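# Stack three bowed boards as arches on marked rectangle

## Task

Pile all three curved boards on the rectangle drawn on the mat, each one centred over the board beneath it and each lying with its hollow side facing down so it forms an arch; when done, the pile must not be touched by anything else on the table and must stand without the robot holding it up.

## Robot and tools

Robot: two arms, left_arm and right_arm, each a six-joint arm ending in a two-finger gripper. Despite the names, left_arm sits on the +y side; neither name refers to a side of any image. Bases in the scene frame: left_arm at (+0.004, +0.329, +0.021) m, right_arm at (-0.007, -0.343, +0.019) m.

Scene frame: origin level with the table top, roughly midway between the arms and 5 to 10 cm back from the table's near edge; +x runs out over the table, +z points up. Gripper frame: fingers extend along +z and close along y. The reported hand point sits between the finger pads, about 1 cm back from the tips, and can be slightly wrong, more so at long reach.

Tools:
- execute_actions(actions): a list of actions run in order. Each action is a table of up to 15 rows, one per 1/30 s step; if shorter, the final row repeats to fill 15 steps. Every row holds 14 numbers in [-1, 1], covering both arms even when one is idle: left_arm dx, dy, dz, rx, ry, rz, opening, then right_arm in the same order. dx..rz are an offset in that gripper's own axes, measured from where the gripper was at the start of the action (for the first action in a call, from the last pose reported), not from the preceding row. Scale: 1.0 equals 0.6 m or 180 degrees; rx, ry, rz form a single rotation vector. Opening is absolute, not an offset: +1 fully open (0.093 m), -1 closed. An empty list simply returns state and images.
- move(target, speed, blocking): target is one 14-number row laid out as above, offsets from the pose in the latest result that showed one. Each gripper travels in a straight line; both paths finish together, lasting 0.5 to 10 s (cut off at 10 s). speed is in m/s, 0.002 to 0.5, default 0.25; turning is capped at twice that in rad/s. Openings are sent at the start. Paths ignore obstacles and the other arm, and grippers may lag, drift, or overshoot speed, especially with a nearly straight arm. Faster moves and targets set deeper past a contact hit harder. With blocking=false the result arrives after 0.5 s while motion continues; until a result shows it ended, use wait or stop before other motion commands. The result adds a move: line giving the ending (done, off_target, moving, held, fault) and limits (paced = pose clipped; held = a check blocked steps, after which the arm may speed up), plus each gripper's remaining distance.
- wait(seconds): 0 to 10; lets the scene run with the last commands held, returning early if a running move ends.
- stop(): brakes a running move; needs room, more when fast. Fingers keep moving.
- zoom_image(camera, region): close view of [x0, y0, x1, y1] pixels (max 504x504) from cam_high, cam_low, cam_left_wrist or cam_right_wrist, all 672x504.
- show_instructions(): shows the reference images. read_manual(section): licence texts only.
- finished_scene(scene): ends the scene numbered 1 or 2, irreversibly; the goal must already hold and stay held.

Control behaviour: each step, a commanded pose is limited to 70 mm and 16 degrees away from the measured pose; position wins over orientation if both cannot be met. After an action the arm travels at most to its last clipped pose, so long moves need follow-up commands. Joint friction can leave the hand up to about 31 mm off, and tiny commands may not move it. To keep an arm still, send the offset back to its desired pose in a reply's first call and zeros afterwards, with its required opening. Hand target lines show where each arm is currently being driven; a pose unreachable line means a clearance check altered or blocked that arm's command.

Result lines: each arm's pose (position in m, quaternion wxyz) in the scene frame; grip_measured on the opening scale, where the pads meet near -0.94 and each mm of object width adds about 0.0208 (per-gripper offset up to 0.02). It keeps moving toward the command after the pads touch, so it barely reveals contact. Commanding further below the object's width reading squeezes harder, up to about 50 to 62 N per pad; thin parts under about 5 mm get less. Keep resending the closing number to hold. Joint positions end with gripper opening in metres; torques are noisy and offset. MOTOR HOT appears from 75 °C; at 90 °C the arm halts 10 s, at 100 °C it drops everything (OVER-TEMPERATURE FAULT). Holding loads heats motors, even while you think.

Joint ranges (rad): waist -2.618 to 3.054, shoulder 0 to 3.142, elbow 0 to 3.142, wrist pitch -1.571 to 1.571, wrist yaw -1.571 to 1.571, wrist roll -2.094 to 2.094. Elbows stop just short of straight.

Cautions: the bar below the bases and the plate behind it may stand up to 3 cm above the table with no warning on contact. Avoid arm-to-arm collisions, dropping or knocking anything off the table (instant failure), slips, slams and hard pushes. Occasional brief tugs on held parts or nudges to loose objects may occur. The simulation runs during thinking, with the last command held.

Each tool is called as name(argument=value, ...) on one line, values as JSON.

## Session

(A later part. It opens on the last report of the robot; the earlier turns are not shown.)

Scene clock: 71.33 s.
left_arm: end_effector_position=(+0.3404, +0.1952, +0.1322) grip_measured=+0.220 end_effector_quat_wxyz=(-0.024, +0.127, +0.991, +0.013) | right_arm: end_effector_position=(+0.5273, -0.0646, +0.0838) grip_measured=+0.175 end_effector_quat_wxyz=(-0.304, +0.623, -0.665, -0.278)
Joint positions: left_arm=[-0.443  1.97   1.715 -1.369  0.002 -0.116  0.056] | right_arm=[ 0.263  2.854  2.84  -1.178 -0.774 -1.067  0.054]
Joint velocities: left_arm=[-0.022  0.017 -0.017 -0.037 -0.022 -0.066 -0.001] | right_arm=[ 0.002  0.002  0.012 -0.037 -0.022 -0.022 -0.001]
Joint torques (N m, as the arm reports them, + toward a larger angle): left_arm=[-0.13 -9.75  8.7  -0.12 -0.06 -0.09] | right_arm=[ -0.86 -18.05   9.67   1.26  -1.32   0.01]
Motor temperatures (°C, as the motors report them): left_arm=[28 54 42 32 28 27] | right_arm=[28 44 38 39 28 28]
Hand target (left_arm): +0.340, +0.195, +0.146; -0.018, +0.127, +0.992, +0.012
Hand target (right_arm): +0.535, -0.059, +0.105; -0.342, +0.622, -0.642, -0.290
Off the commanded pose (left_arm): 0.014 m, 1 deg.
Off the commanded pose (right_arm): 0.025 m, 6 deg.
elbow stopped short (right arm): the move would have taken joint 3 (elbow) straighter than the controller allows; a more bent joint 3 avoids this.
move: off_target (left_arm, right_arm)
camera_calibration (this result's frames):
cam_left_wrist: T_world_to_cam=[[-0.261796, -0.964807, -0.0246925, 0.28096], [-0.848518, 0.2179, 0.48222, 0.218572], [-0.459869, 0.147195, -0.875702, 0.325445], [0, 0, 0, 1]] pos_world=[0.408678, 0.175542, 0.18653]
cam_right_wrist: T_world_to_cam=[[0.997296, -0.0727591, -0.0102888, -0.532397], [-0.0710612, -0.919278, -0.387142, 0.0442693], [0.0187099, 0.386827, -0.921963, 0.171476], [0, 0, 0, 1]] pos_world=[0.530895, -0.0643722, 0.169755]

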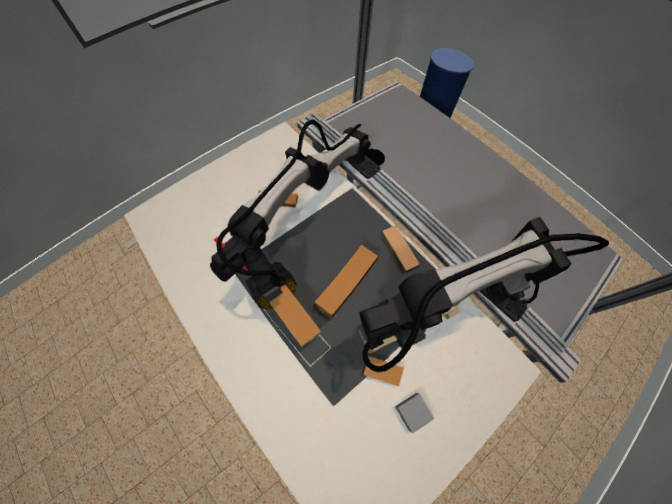

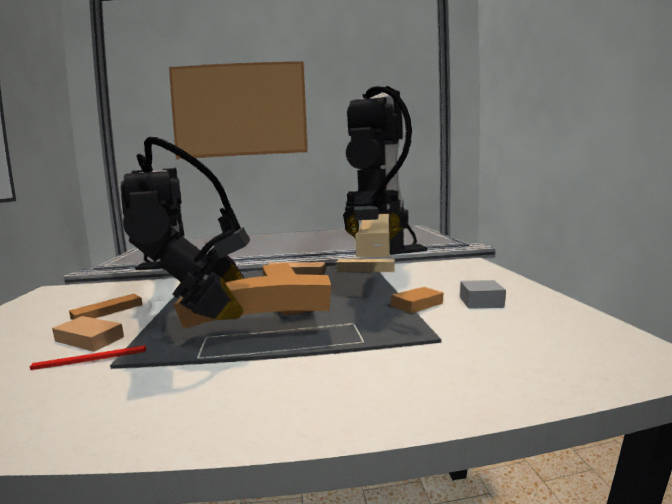

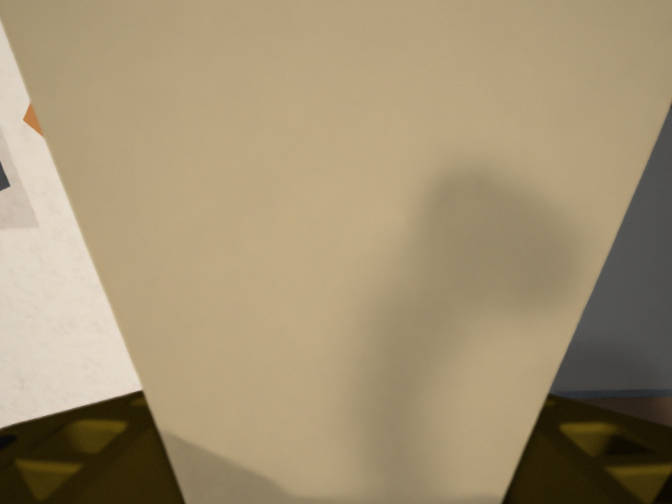

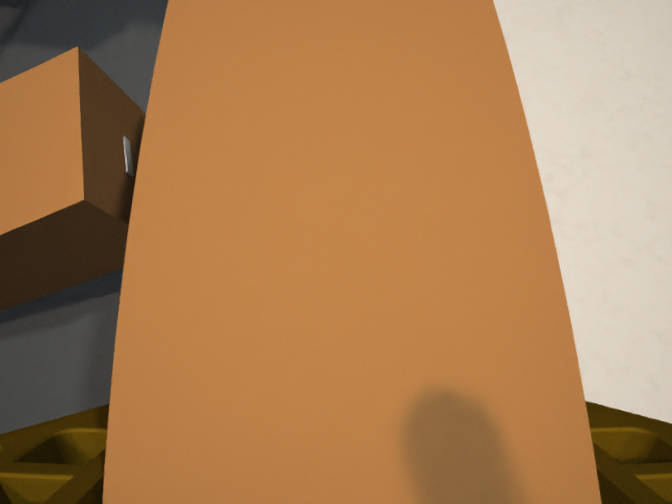

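move(target=[0,0,-0.02,0,0,0,-0.2,0.01,-0.015,0.075,0,0.0,0,-0.3], speed=0.05)

zoom_image(camera="cam_high", region=[200,220,400,400])

zoom_image(camera="cam_low", region=[140,240,450,370])

Scene clock: 81.60 s.
left_arm: end_effector_position=(+0.3398, +0.1956, +0.1278) grip_measured=+0.220 end_effector_quat_wxyz=(-0.031, +0.127, +0.991, +0.015) | right_arm: end_effector_position=(+0.5316, -0.0556, +0.0423) grip_measured=+0.176 end_effector_quat_wxyz=(+0.280, -0.610, +0.693, +0.265)
Joint positions: left_arm=[-0.443  1.983  1.715 -1.372  0.002 -0.116  0.056] | right_arm=[ 0.288  2.924  2.845 -1.117 -0.709 -0.995  0.054]
Joint velocities: left_arm=[ 0.007 -0.007  0.012 -0.051 -0.022 -0.007  0.001] | right_arm=[ 0.002 -0.012  0.002  0.051  0.051 -0.007 -0.001]
Joint torques (N m, as the arm reports them, + toward a larger angle): left_arm=[  0.   -10.04   9.23  -0.19  -0.07  -0.08] | right_arm=[  1.4  -16.65   9.17   1.55  -1.1   -0.04]
Motor temperatures (°C, as the motors report them): left_arm=[28 55 43 32 28 27] | right_arm=[28 51 39 39 28 28]
Hand target (left_arm): +0.341, +0.195, +0.144; -0.023, +0.127, +0.992, +0.013
Hand target (right_arm): +0.536, -0.037, +0.050; +0.313, -0.619, +0.666, +0.274
Off the commanded pose (left_arm): 0.016 m, 1 deg.
Off the commanded pose (right_arm): 0.023 m, 5 deg.
elbow stopped short (right arm): the move would have taken joint 3 (elbow) straighter than the controller allows; a more bent joint 3 avoids this.
move: off_target (left_arm, right_arm)
camera_calibration (this result's frames):
cam_left_wrist: T_world_to_cam=[[-0.261928, -0.964727, -0.0263595, 0.281238], [-0.841448, 0.214911, 0.495761, 0.216535], [-0.472609, 0.152034, -0.868059, 0.323667], [0, 0, 0, 1]] pos_world=[0.408835, 0.175574, 0.181026]
cam_right_wrist: T_world_to_cam=[[0.991633, -0.121332, -0.0440709, -0.534718], [-0.129085, -0.934348, -0.33216, 0.0644717], [-0.000875856, 0.33507, -0.942193, 0.138042], [0, 0, 0, 1]] pos_world=[0.538687, -0.0508933, 0.127912]

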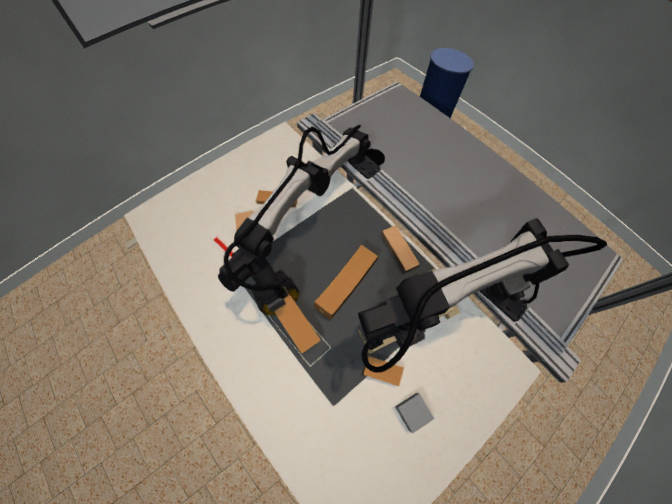

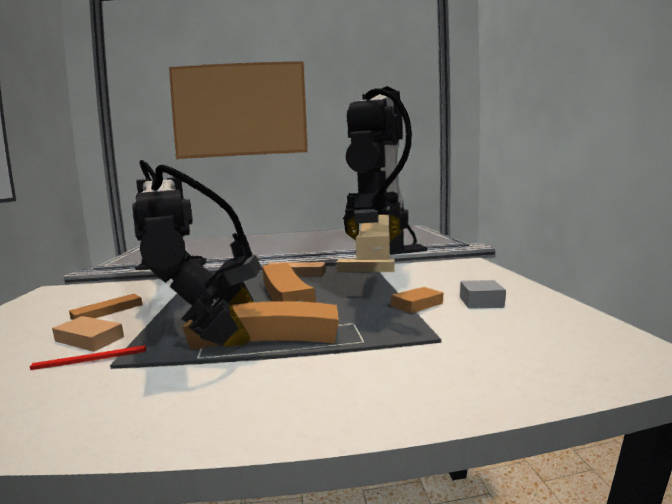

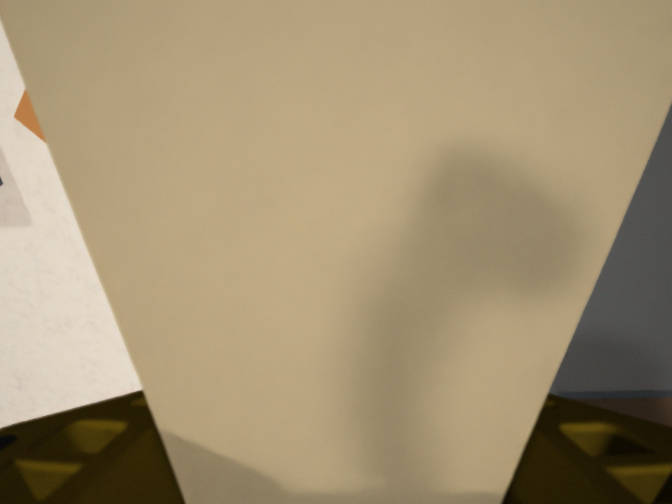

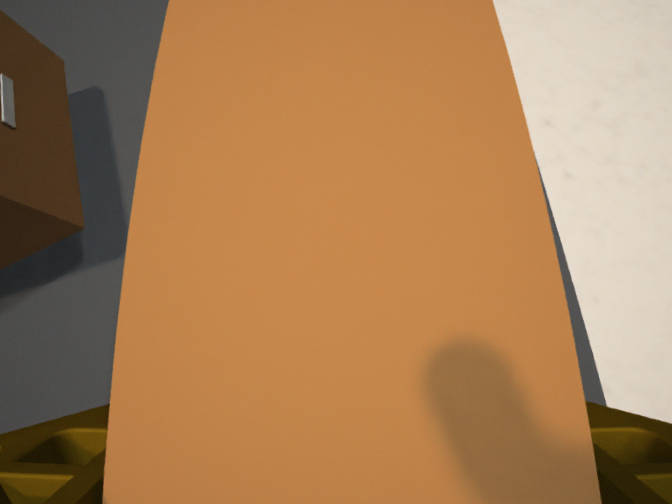

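Region (200, 220, 400, 400) of cam_high's 672x504 image, scaled by 2.520, with more detail than that image has; it fills the top 454 rows of this view, and the rest is white.

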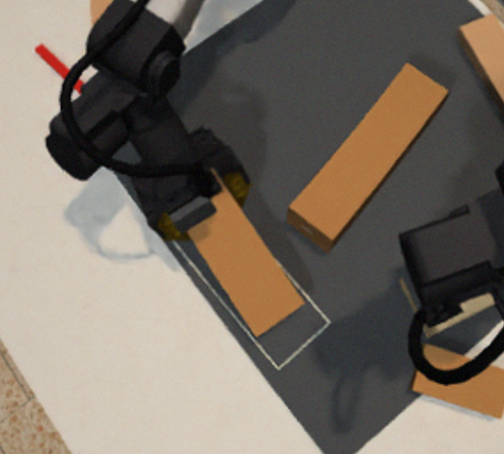

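Region (140, 240, 450, 370) of cam_low's 672x504 image, scaled by 1.626, with more detail than that image has; it fills the top 211 rows of this view, and the rest is white.

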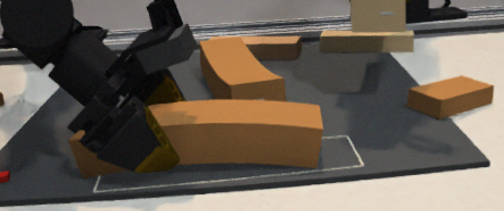

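execute_actions(actions=[[[0,0,-0.03,0,0,0,-0.2,0,0,0,0,0,0,0.85]]])

move(target=[0,0,-0.0,0,0,0,-0.2,0.055,0,-0.055,0,-0.12,0,0.85], speed=0.06)

zoom_image(camera="cam_low", region=[140,240,450,370])

Scene clock: 87.23 s.
left_arm: end_effector_position=(+0.3420, +0.1946, +0.1324) grip_measured=+0.220 end_effector_quat_wxyz=(-0.033, +0.127, +0.991, +0.016) | right_arm: end_effector_position=(+0.5318, -0.0559, +0.0420) grip_measured=+0.848 end_effector_quat_wxyz=(+0.279, -0.608, +0.695, +0.264)
Joint positions: left_arm=[-0.443  1.996  1.752 -1.399  0.002 -0.116  0.056] | right_arm=[ 0.288  2.924  2.845 -1.117 -0.707 -0.991  0.086]
Joint velocities: left_arm=[ 0.007  0.002 -0.002 -0.037  0.051  0.007  0.001] | right_arm=[ 0.012  0.007 -0.002 -0.022 -0.022  0.007  0.   ]
Joint torques (N m, as the arm reports them, + toward a larger angle): left_arm=[ 0.03 -9.82  8.53 -0.13 -0.09 -0.1 ] | right_arm=[ -0.4  -18.24   7.21   1.    -0.59   0.02]
Motor temperatures (°C, as the motors report them): left_arm=[28 55 44 32 28 27] | right_arm=[28 54 39 39 28 28]
Hand target (left_arm): +0.341, +0.195, +0.145; -0.031, +0.127, +0.991, +0.015
Hand target (right_arm): +0.532, -0.056, +0.042; +0.280, -0.610, +0.693, +0.265
Off the commanded pose (left_arm): 0.013 m, 0 deg.
Off the commanded pose (right_arm): 0.000 m, 0 deg.
camera_calibration (this result's frames):
cam_left_wrist: T_world_to_cam=[[-0.26196, -0.964709, -0.0267251, 0.281088], [-0.839869, 0.214245, 0.498717, 0.21549], [-0.475391, 0.15309, -0.866353, 0.32939], [0, 0, 0, 1]] pos_world=[0.411206, 0.174575, 0.185411]
cam_right_wrist: T_world_to_cam=[[0.991003, -0.125586, -0.0462825, -0.534778], [-0.13383, -0.934481, -0.3299, 0.0665559], [-0.00181934, 0.333126, -0.942881, 0.138304], [0, 0, 0, 1]] pos_world=[0.539125, -0.051038, 0.12761]

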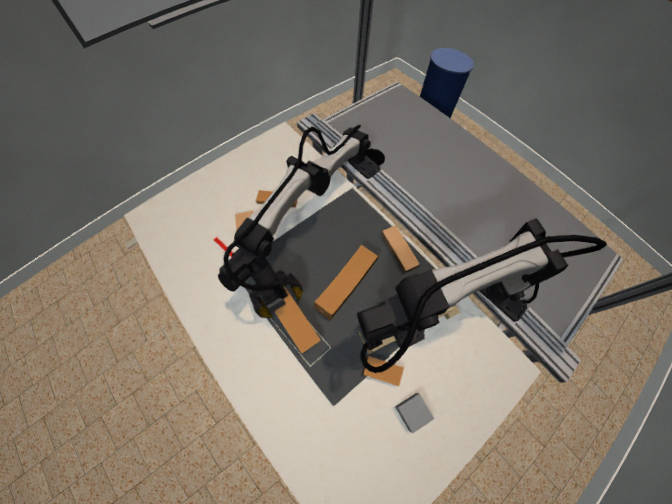

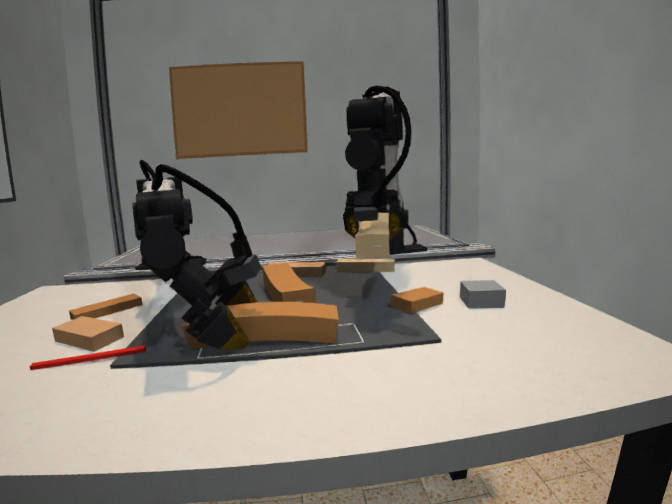

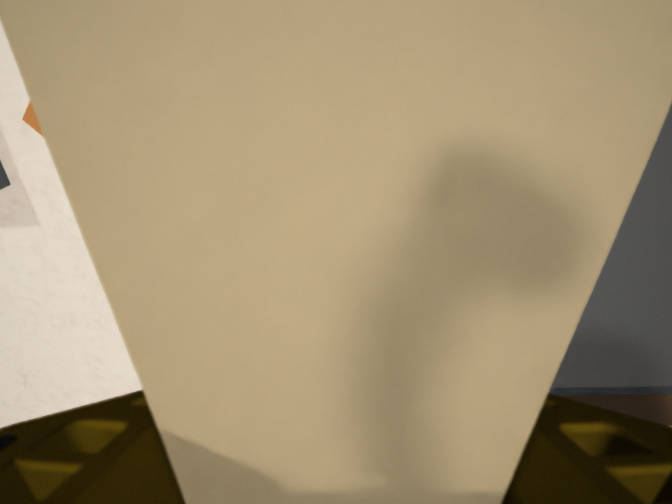

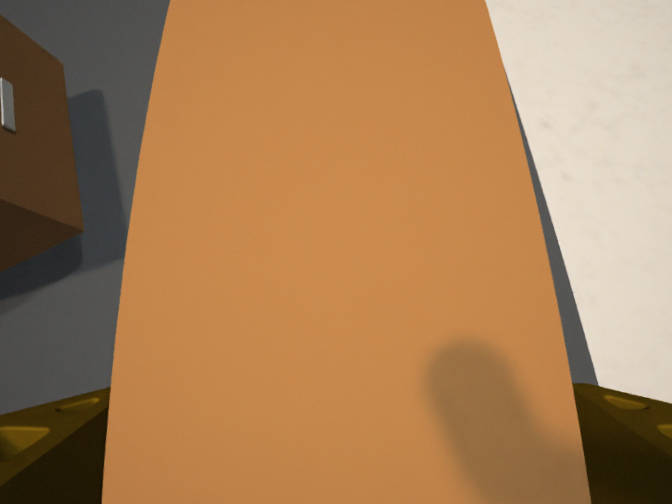

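Scene clock: 90.93 s.
left_arm: end_effector_position=(+0.3431, +0.1942, +0.1280) grip_measured=+0.220 end_effector_quat_wxyz=(-0.037, +0.127, +0.991, +0.016) | right_arm: end_effector_position=(+0.5290, -0.0988, +0.0433) grip_measured=+0.848 end_effector_quat_wxyz=(+0.404, -0.555, +0.626, +0.370)
Joint positions: left_arm=[-0.443  2.009  1.752 -1.393  0.002 -0.116  0.056] | right_arm=[ 0.152  2.64   2.058 -0.435 -1.074 -0.945  0.086]
Joint velocities: left_arm=[-0.012 -0.007 -0.012 -0.007 -0.037 -0.066 -0.001] | right_arm=[-0.002  0.007 -0.002  0.081  0.007  0.022 -0.   ]
Joint torques (N m, as the arm reports them, + toward a larger angle): left_arm=[ -0.02 -10.31   5.95   0.13  -0.07  -0.1 ] | right_arm=[ -0.73 -17.56   5.57   1.21  -0.7    0.02]
Motor temperatures (°C, as the motors report them): left_arm=[28 55 43 32 28 27] | right_arm=[28 56 39 38 28 28]
Hand target (left_arm): +0.342, +0.195, +0.132; -0.033, +0.127, +0.991, +0.016
Hand target (right_arm): +0.527, -0.103, +0.042; +0.402, -0.550, +0.629, +0.374
Off the commanded pose (left_arm): 0.005 m, 0 deg.
Off the commanded pose (right_arm): 0.005 m, 1 deg.
move: done
camera_calibration (this result's frames):
cam_left_wrist: T_world_to_cam=[[-0.262032, -0.964667, -0.0274965, 0.281024], [-0.836506, 0.212827, 0.504939, 0.217096], [-0.481246, 0.155311, -0.862717, 0.327282], [0, 0, 0, 1]] pos_world=[0.412742, 0.17406, 0.180459]
cam_right_wrist: T_world_to_cam=[[0.993608, -0.107737, -0.0337166, -0.537533], [-0.103781, -0.754205, -0.648386, 0.0422139], [0.0444259, 0.64774, -0.760565, 0.15259], [0, 0, 0, 1]] pos_world=[0.531699, -0.124913, 0.125302]

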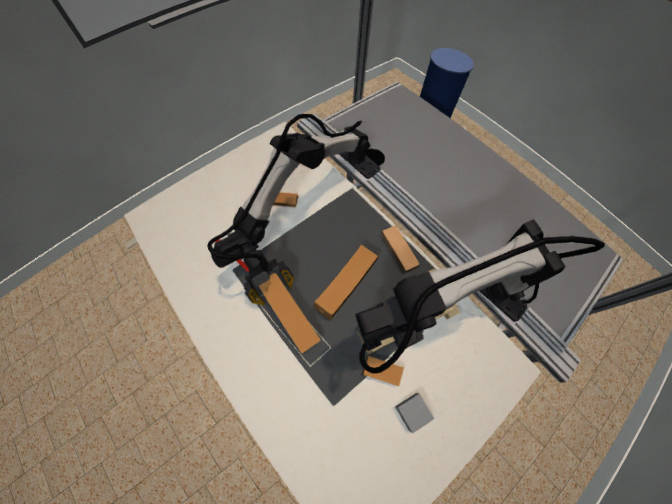

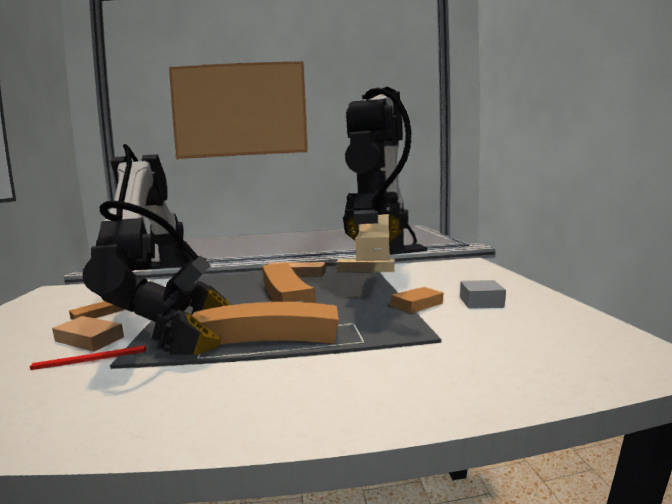

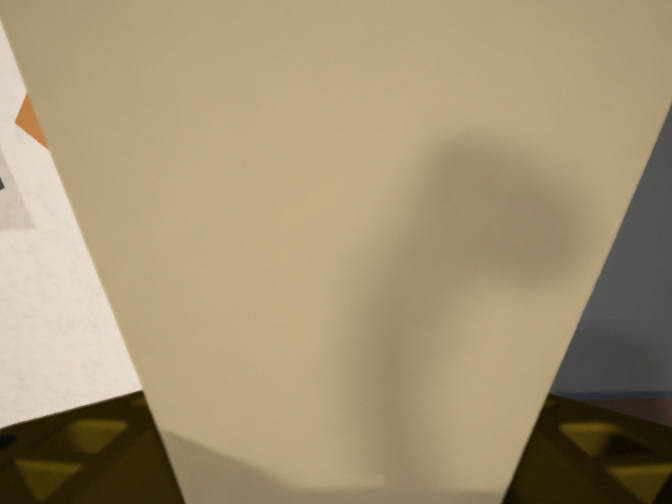

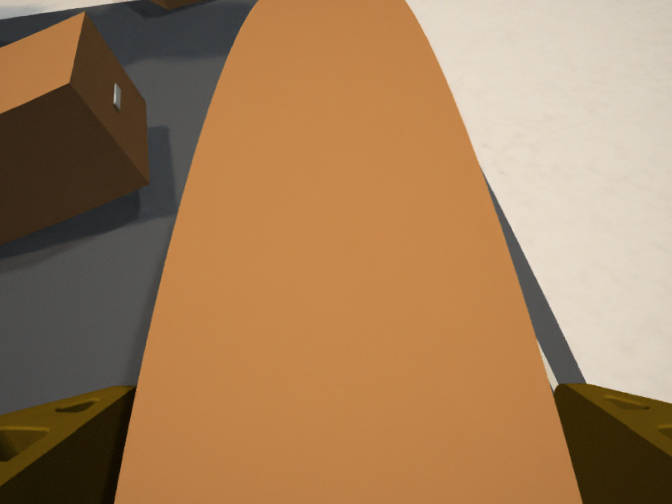

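Region (140, 240, 450, 370) of cam_low's 672x504 image, scaled by 1.626, with more detail than that image has; it fills the top 211 rows of this view, and the rest is white.

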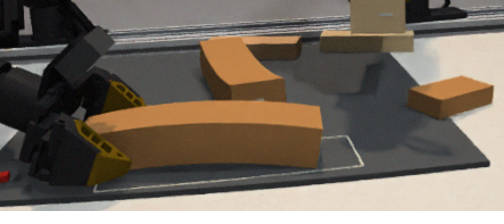

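execute_actions(actions=[[[0,0,-0.03,0,0,0,-0.2,-0.005,0,0.035,0,0,0,0.85]],[[0,0,-0.0,0,0,0,-0.2,0,0,0,0,0,0,-0.3]],[[0,0,-0.0,0,0,0,-0.2,0,0,0,0,0,0,-0.3]]])

zoom_image(camera="cam_high", region=[200,220,400,400])

Scene clock: 95.17 s.
left_arm: end_effector_position=(+0.3489, +0.1921, +0.1226) grip_measured=+0.220 end_effector_quat_wxyz=(-0.044, +0.127, +0.991, +0.018) | right_arm: end_effector_position=(+0.5292, -0.0830, +0.0466) grip_measured=+0.173 end_effector_quat_wxyz=(+0.407, -0.556, +0.623, +0.371)
Joint positions: left_arm=[-0.443  2.051  1.791 -1.406  0.002 -0.116  0.056] | right_arm=[ 0.18   2.64   2.057 -0.383 -1.065 -0.894  0.053]
Joint velocities: left_arm=[ 0.002 -0.002  0.002 -0.066 -0.007  0.081 -0.001] | right_arm=[ 0.007 -0.017 -0.012 -0.125 -0.066 -0.051 -0.001]
Joint torques (N m, as the arm reports them, + toward a larger angle): left_arm=[  0.13 -10.47   5.83   0.06  -0.05  -0.08] | right_arm=[ -0.32 -17.15   7.16   1.17  -0.6    0.  ]
Motor temperatures (°C, as the motors report them): left_arm=[28 56 43 32 28 27] | right_arm=[28 58 39 38 28 28]
Hand target (left_arm): +0.347, +0.193, +0.128; -0.041, +0.127, +0.991, +0.018
Hand target (right_arm): +0.529, -0.083, +0.047; +0.407, -0.556, +0.623, +0.371
Off the commanded pose (left_arm): 0.005 m, 0 deg.
Off the commanded pose (right_arm): 0.000 m, 0 deg.
camera_calibration (this result's frames):
cam_left_wrist: T_world_to_cam=[[-0.262209, -0.964569, -0.0291994, 0.280559], [-0.828921, 0.209635, 0.518597, 0.221373], [-0.494101, 0.160185, -0.85452, 0.328288], [0, 0, 0, 1]] pos_world=[0.419274, 0.171625, 0.173917]
cam_right_wrist: T_world_to_cam=[[0.994047, -0.104774, -0.0298784, -0.536074], [-0.098676, -0.749521, -0.654585, 0.0542275], [0.0461893, 0.653636, -0.755398, 0.14411], [0, 0, 0, 1]] pos_world=[0.531577, -0.109717, 0.12834]

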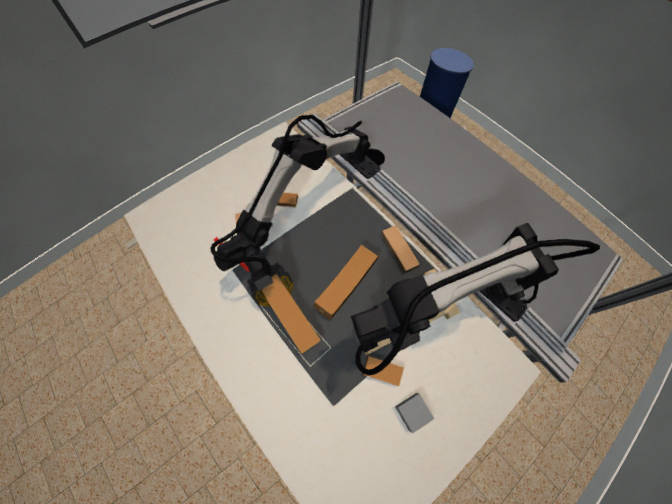

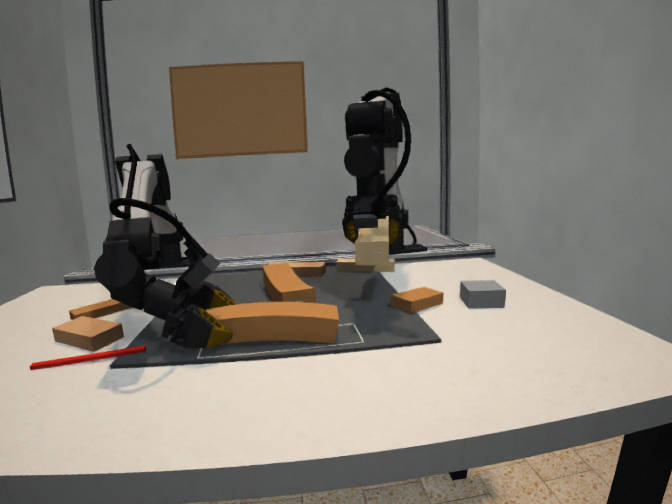

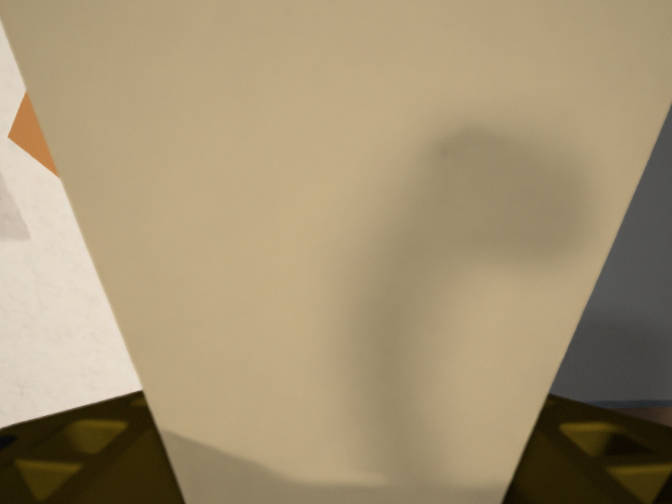

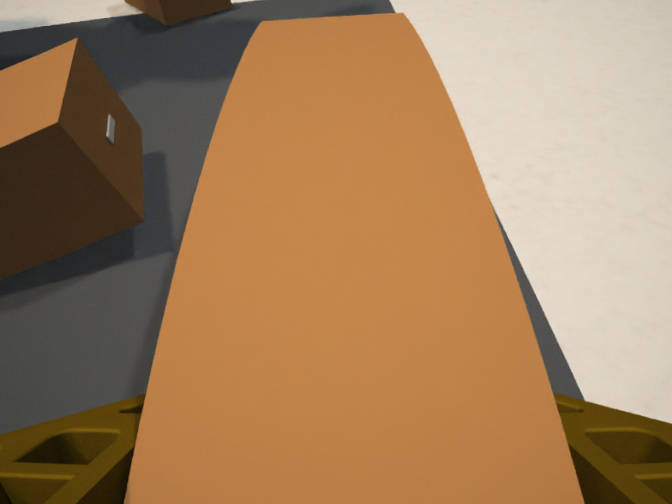

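Region (200, 220, 400, 400) of cam_high's 672x504 image, scaled by 2.520, with more detail than that image has; it fills the top 454 rows of this view, and the rest is white.

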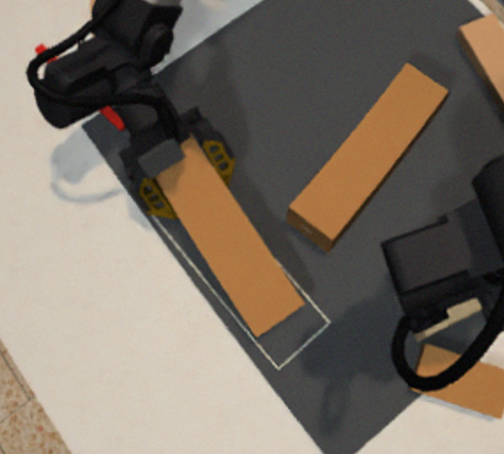

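move(target=[0,0,-0.04,0,0,0,-0.2,-0.017,-0.042,0.036,-0.045,0,-0.02,-0.3], speed=0.04)

zoom_image(camera="cam_high", region=[200,220,400,400])

zoom_image(camera="cam_low", region=[140,240,450,370])

Scene clock: 101.13 s.
left_arm: end_effector_position=(+0.3535, +0.1901, +0.1346) grip_measured=+0.220 end_effector_quat_wxyz=(-0.042, +0.127, +0.991, +0.018) | right_arm: end_effector_position=(+0.5524, -0.0742, +0.0484) grip_measured=+0.173 end_effector_quat_wxyz=(-0.390, +0.578, -0.603, -0.389)
Joint positions: left_arm=[-0.443  2.067  1.863 -1.456  0.002 -0.116  0.056] | right_arm=[ 0.182  3.021  2.849 -0.924 -1.106 -1.031  0.053]
Joint velocities: left_arm=[ 0.002 -0.007 -0.007 -0.066 -0.022  0.037  0.001] | right_arm=[-0.012 -0.002 -0.012  0.022 -0.037  0.051 -0.001]
Joint torques (N m, as the arm reports them, + toward a larger angle): left_arm=[ 0.05 -9.94  8.69 -0.23 -0.08 -0.07] | right_arm=[  1.18 -16.74   9.12   1.47  -0.79   0.02]
Motor temperatures (°C, as the motors report them): left_arm=[28 57 43 32 28 27] | right_arm=[28 60 39 38 28 28]
Hand target (left_arm): +0.351, +0.191, +0.146; -0.044, +0.127, +0.991, +0.018
Hand target (right_arm): +0.554, -0.063, +0.047; -0.403, +0.586, -0.587, -0.387
Off the commanded pose (left_arm): 0.012 m, 0 deg.
Off the commanded pose (right_arm): 0.013 m, 4 deg.
elbow stopped short (right arm): the move would have taken joint 3 (elbow) straighter than the controller allows; a more bent joint 3 avoids this.
move: off_target (left_arm, right_arm)
camera_calibration (this result's frames):
cam_left_wrist: T_world_to_cam=[[-0.262143, -0.964605, -0.0285916, 0.28009], [-0.831653, 0.210784, 0.513734, 0.220805], [-0.489524, 0.15845, -0.857473, 0.340181], [0, 0, 0, 1]] pos_world=[0.423584, 0.169733, 0.186269]
cam_right_wrist: T_world_to_cam=[[0.998893, -0.0281294, -0.0376944, -0.554751], [-0.0459433, -0.755108, -0.653988, 0.0347533], [-0.010067, 0.654996, -0.755565, 0.16978], [0, 0, 0, 1]] pos_world=[0.557443, -0.100568, 0.130097]

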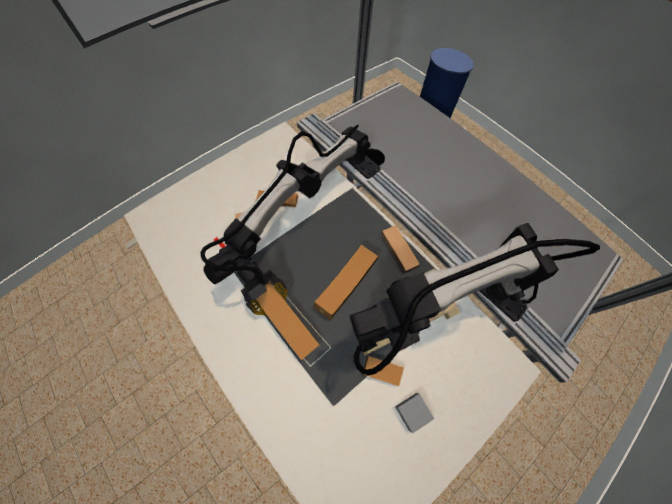

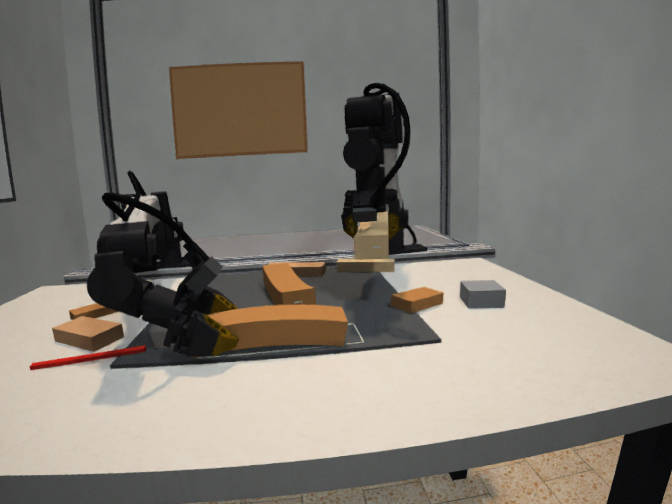

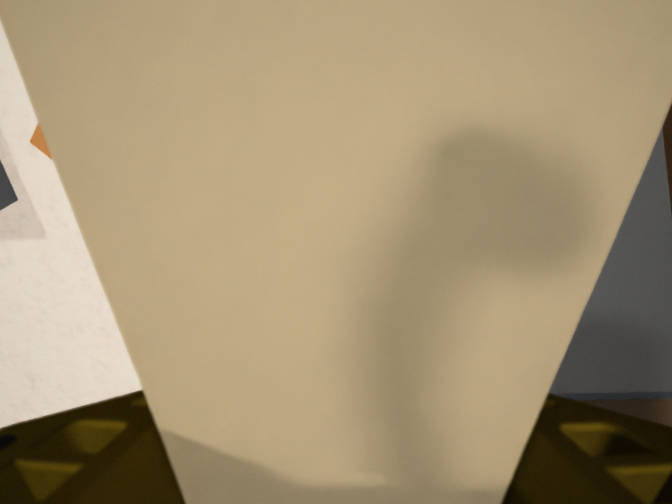

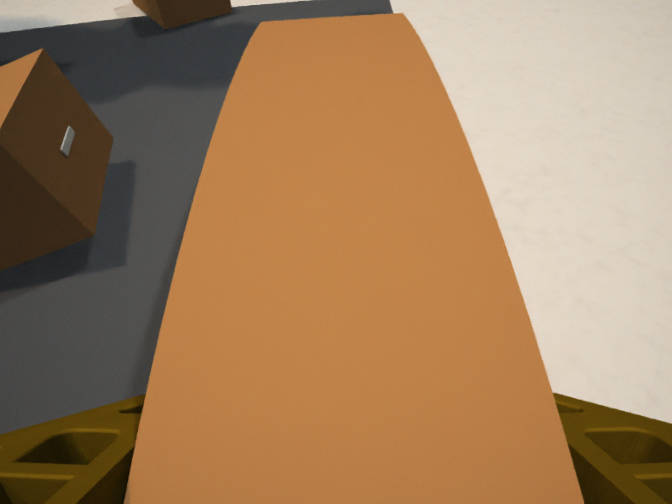

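Region (200, 220, 400, 400) of cam_high's 672x504 image, scaled by 2.520, with more detail than that image has; it fills the top 454 rows of this view, and the rest is white.

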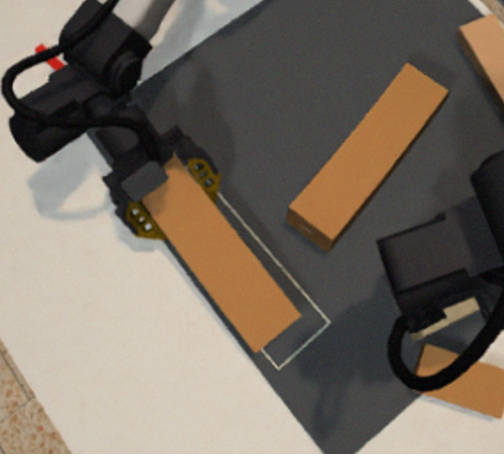

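Region (140, 240, 450, 370) of cam_low's 672x504 image, scaled by 1.626, with more detail than that image has; it fills the top 211 rows of this view, and the rest is white.

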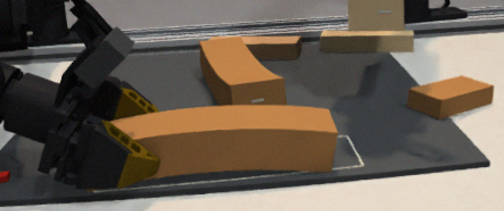

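move(target=[0,0,-0.03,0,0,0,-0.2,-0.012,0.02,0.028,-0.02,0,-0.009,-0.3], speed=0.04)

zoom_image(camera="cam_high", region=[200,220,400,400])

zoom_image(camera="cam_low", region=[140,240,450,370])

Scene clock: 105.13 s.
left_arm: end_effector_position=(+0.3578, +0.1883, +0.1381) grip_measured=+0.220 end_effector_quat_wxyz=(-0.042, +0.127, +0.991, +0.018) | right_arm: end_effector_position=(+0.5514, -0.0734, +0.0481) grip_measured=+0.173 end_effector_quat_wxyz=(-0.389, +0.583, -0.600, -0.385)
Joint positions: left_arm=[-0.443  2.09   1.911 -1.483  0.002 -0.116  0.056] | right_arm=[ 0.184  3.021  2.853 -0.934 -1.099 -1.047  0.053]
Joint velocities: left_arm=[ 0.012 -0.007 -0.017 -0.037 -0.037  0.022 -0.   ] | right_arm=[-0.007 -0.002  0.012 -0.081  0.007 -0.066 -0.   ]
Joint torques (N m, as the arm reports them, + toward a larger angle): left_arm=[  0.07 -10.81   8.54  -0.24  -0.08  -0.08] | right_arm=[  2.36 -17.51   8.84   0.9   -0.93  -0.1 ]
Motor temperatures (°C, as the motors report them): left_arm=[28 57 44 32 28 27] | right_arm=[28 61 39 38 28 28]
Hand target (left_arm): +0.355, +0.189, +0.152; -0.041, +0.127, +0.991, +0.017
Hand target (right_arm): +0.540, -0.056, +0.048; -0.384, +0.593, -0.585, -0.398
Off the commanded pose (left_arm): 0.015 m, 0 deg.
Off the commanded pose (right_arm): 0.021 m, 4 deg.
move: off_target (left_arm, right_arm)
camera_calibration (this result's frames):
cam_left_wrist: T_world_to_cam=[[-0.262152, -0.964601, -0.0286726, 0.27965], [-0.831291, 0.210632, 0.514384, 0.222769], [-0.490135, 0.158682, -0.857081, 0.345773], [0, 0, 0, 1]] pos_world=[0.427972, 0.167961, 0.189784]
cam_right_wrist: T_world_to_cam=[[0.99938, -0.0221381, -0.0273821, -0.554038], [-0.0346184, -0.759898, -0.649119, 0.0282295], [-0.0064373, 0.649665, -0.760193, 0.166905], [0, 0, 0, 1]] pos_world=[0.555746, -0.0992459, 0.130034]

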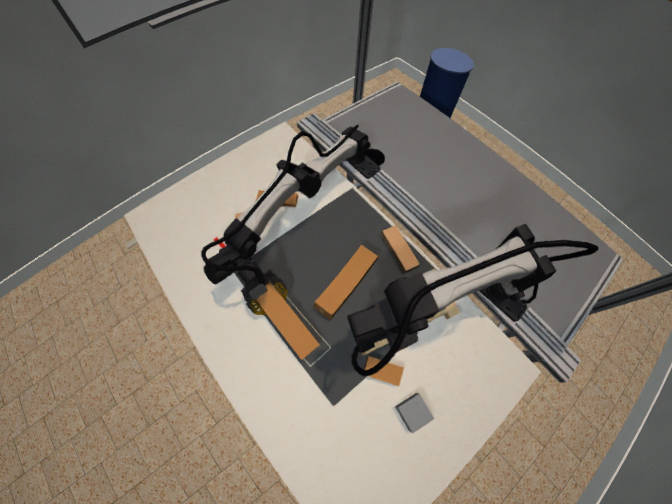

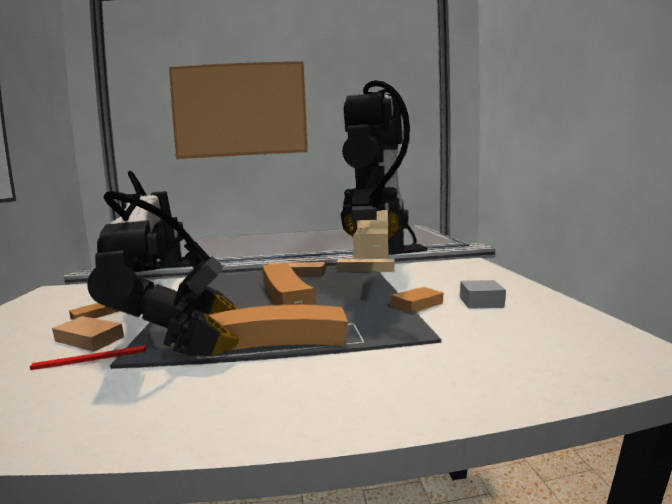

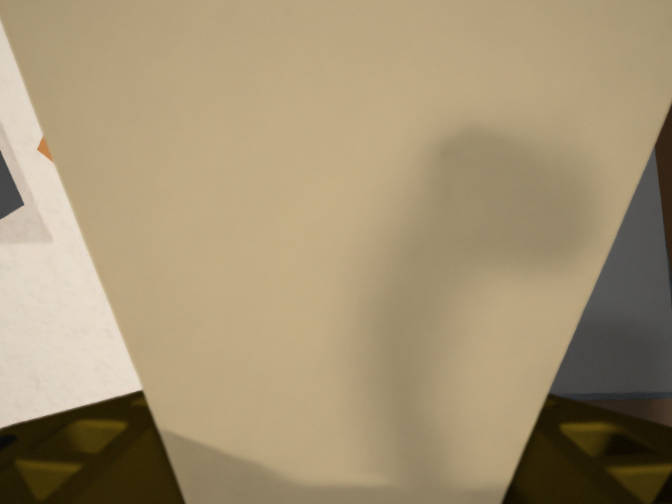

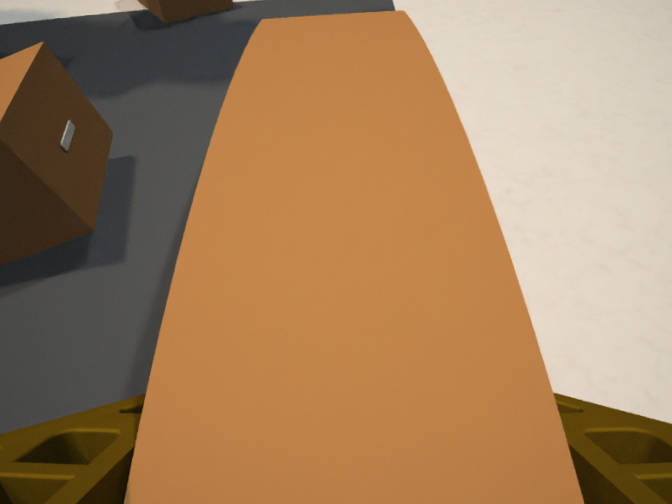

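Region (200, 220, 400, 400) of cam_high's 672x504 image, scaled by 2.520, with more detail than that image has; it fills the top 454 rows of this view, and the rest is white.

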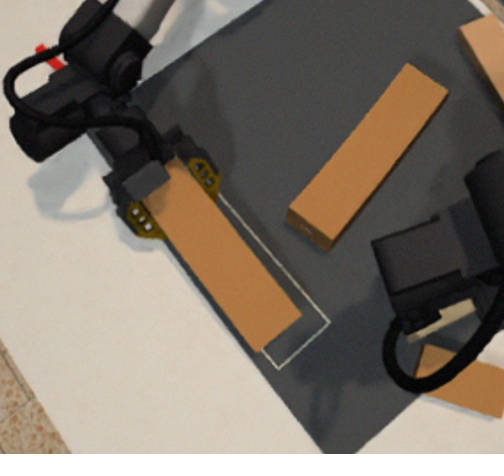

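Region (140, 240, 450, 370) of cam_low's 672x504 image, scaled by 1.626, with more detail than that image has; it fills the top 211 rows of this view, and the rest is white.

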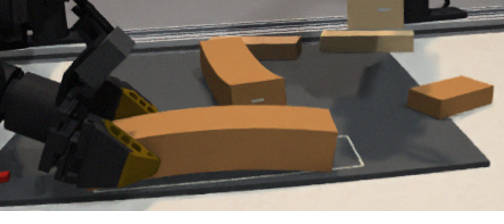

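Stuck; larger command with slight lift.

execute_actions(actions=[[[0,0,-0.03,0,0,0,-0.2,-0.03,0.04,0.04,-0.03,0,-0.012,-0.3]],[[0,0,-0.0,0,0,0,-0.2,0,0,0,0,0,0,-0.3]]])

zoom_image(camera="cam_high", region=[200,220,400,400])

zoom_image(camera="cam_low", region=[140,240,450,370])

Scene clock: 108.43 s.
left_arm: end_effector_position=(+0.3641, +0.1859, +0.1354) grip_measured=+0.220 end_effector_quat_wxyz=(-0.047, +0.127, +0.991, +0.019) | right_arm: end_effector_position=(+0.5515, -0.0741, +0.0479) grip_measured=+0.173 end_effector_quat_wxyz=(-0.390, +0.588, -0.598, -0.379)
Joint positions: left_arm=[-0.443  2.131  1.963 -1.504  0.002 -0.116  0.056] | right_arm=[ 0.184  3.019  2.854 -0.94  -1.09  -1.065  0.053]
Joint velocities: left_arm=[-0.022 -0.012 -0.007 -0.066 -0.037 -0.007 -0.001] | right_arm=[-0.007 -0.002  0.007 -0.022  0.037  0.037 -0.001]
Joint torques (N m, as the arm reports them, + toward a larger angle): left_arm=[ -0.03 -11.27   5.92   0.02  -0.09  -0.08] | right_arm=[ -0.14 -18.19   7.39   0.99  -0.69  -0.04]
Motor temperatures (°C, as the motors report them): left_arm=[28 58 44 32 28 27] | right_arm=[28 62 39 38 28 28]
Hand target (left_arm): +0.362, +0.187, +0.141; -0.043, +0.127, +0.991, +0.018
Hand target (right_arm): +0.551, -0.073, +0.048; -0.390, +0.590, -0.597, -0.379
Off the commanded pose (left_arm): 0.006 m, 0 deg.
Off the commanded pose (right_arm): 0.002 m, 0 deg.
camera_calibration (this result's frames):
cam_left_wrist: T_world_to_cam=[[-0.262274, -0.964534, -0.0297663, 0.279078], [-0.826348, 0.208555, 0.52312, 0.227318], [-0.498359, 0.161798, -0.851739, 0.348618], [0, 0, 0, 1]] pos_world=[0.434776, 0.165367, 0.186325]
cam_right_wrist: T_world_to_cam=[[0.99973, -0.0193211, -0.0128754, -0.554911], [-0.023077, -0.765842, -0.642615, 0.0204748], [0.00255548, 0.642739, -0.766081, 0.162015], [0, 0, 0, 1]] pos_world=[0.55482, -0.0991742, 0.130129]

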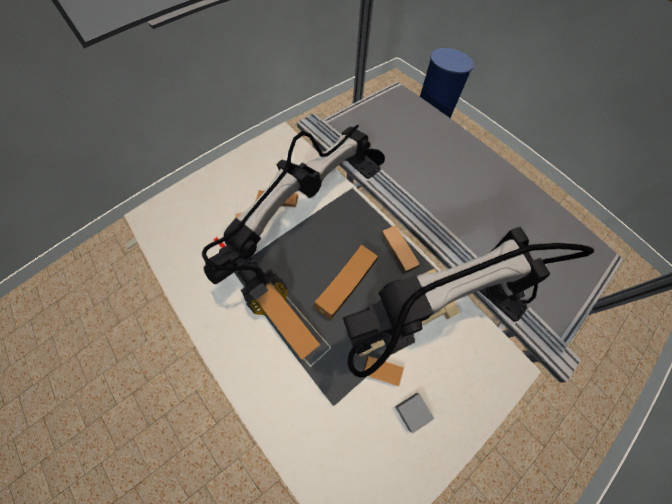

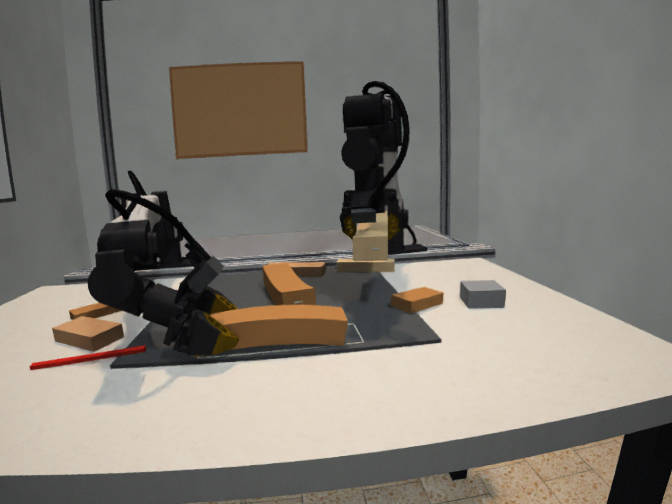

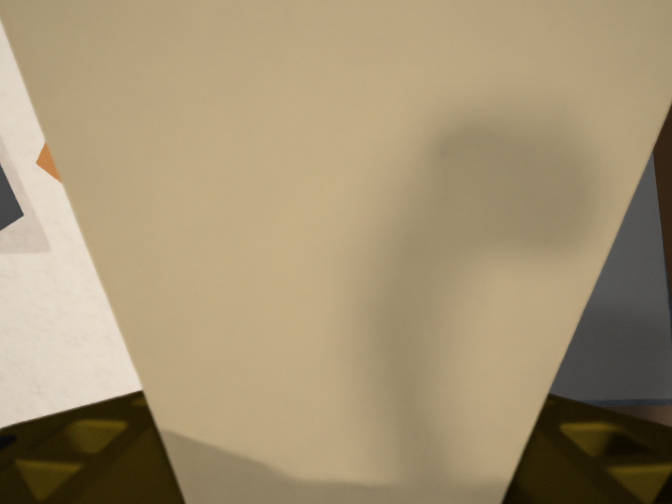

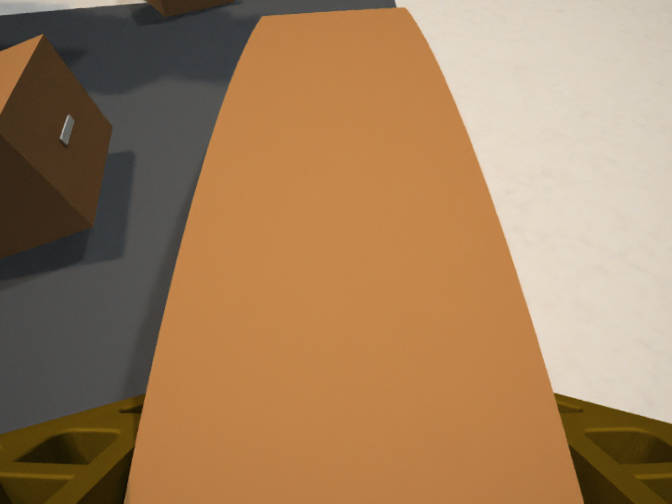

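Region (200, 220, 400, 400) of cam_high's 672x504 image, scaled by 2.520, with more detail than that image has; it fills the top 454 rows of this view, and the rest is white.

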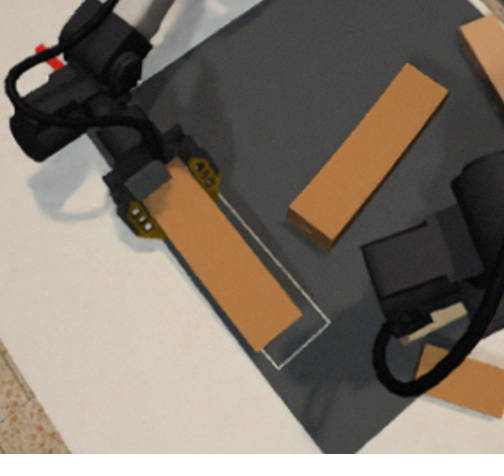

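Region (140, 240, 450, 370) of cam_low's 672x504 image, scaled by 1.626, with more detail than that image has; it fills the top 211 rows of this view, and the rest is white.

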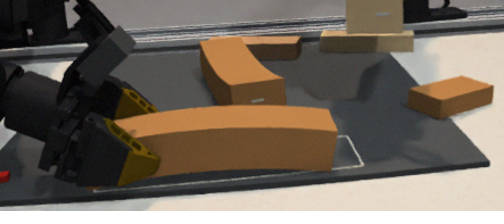

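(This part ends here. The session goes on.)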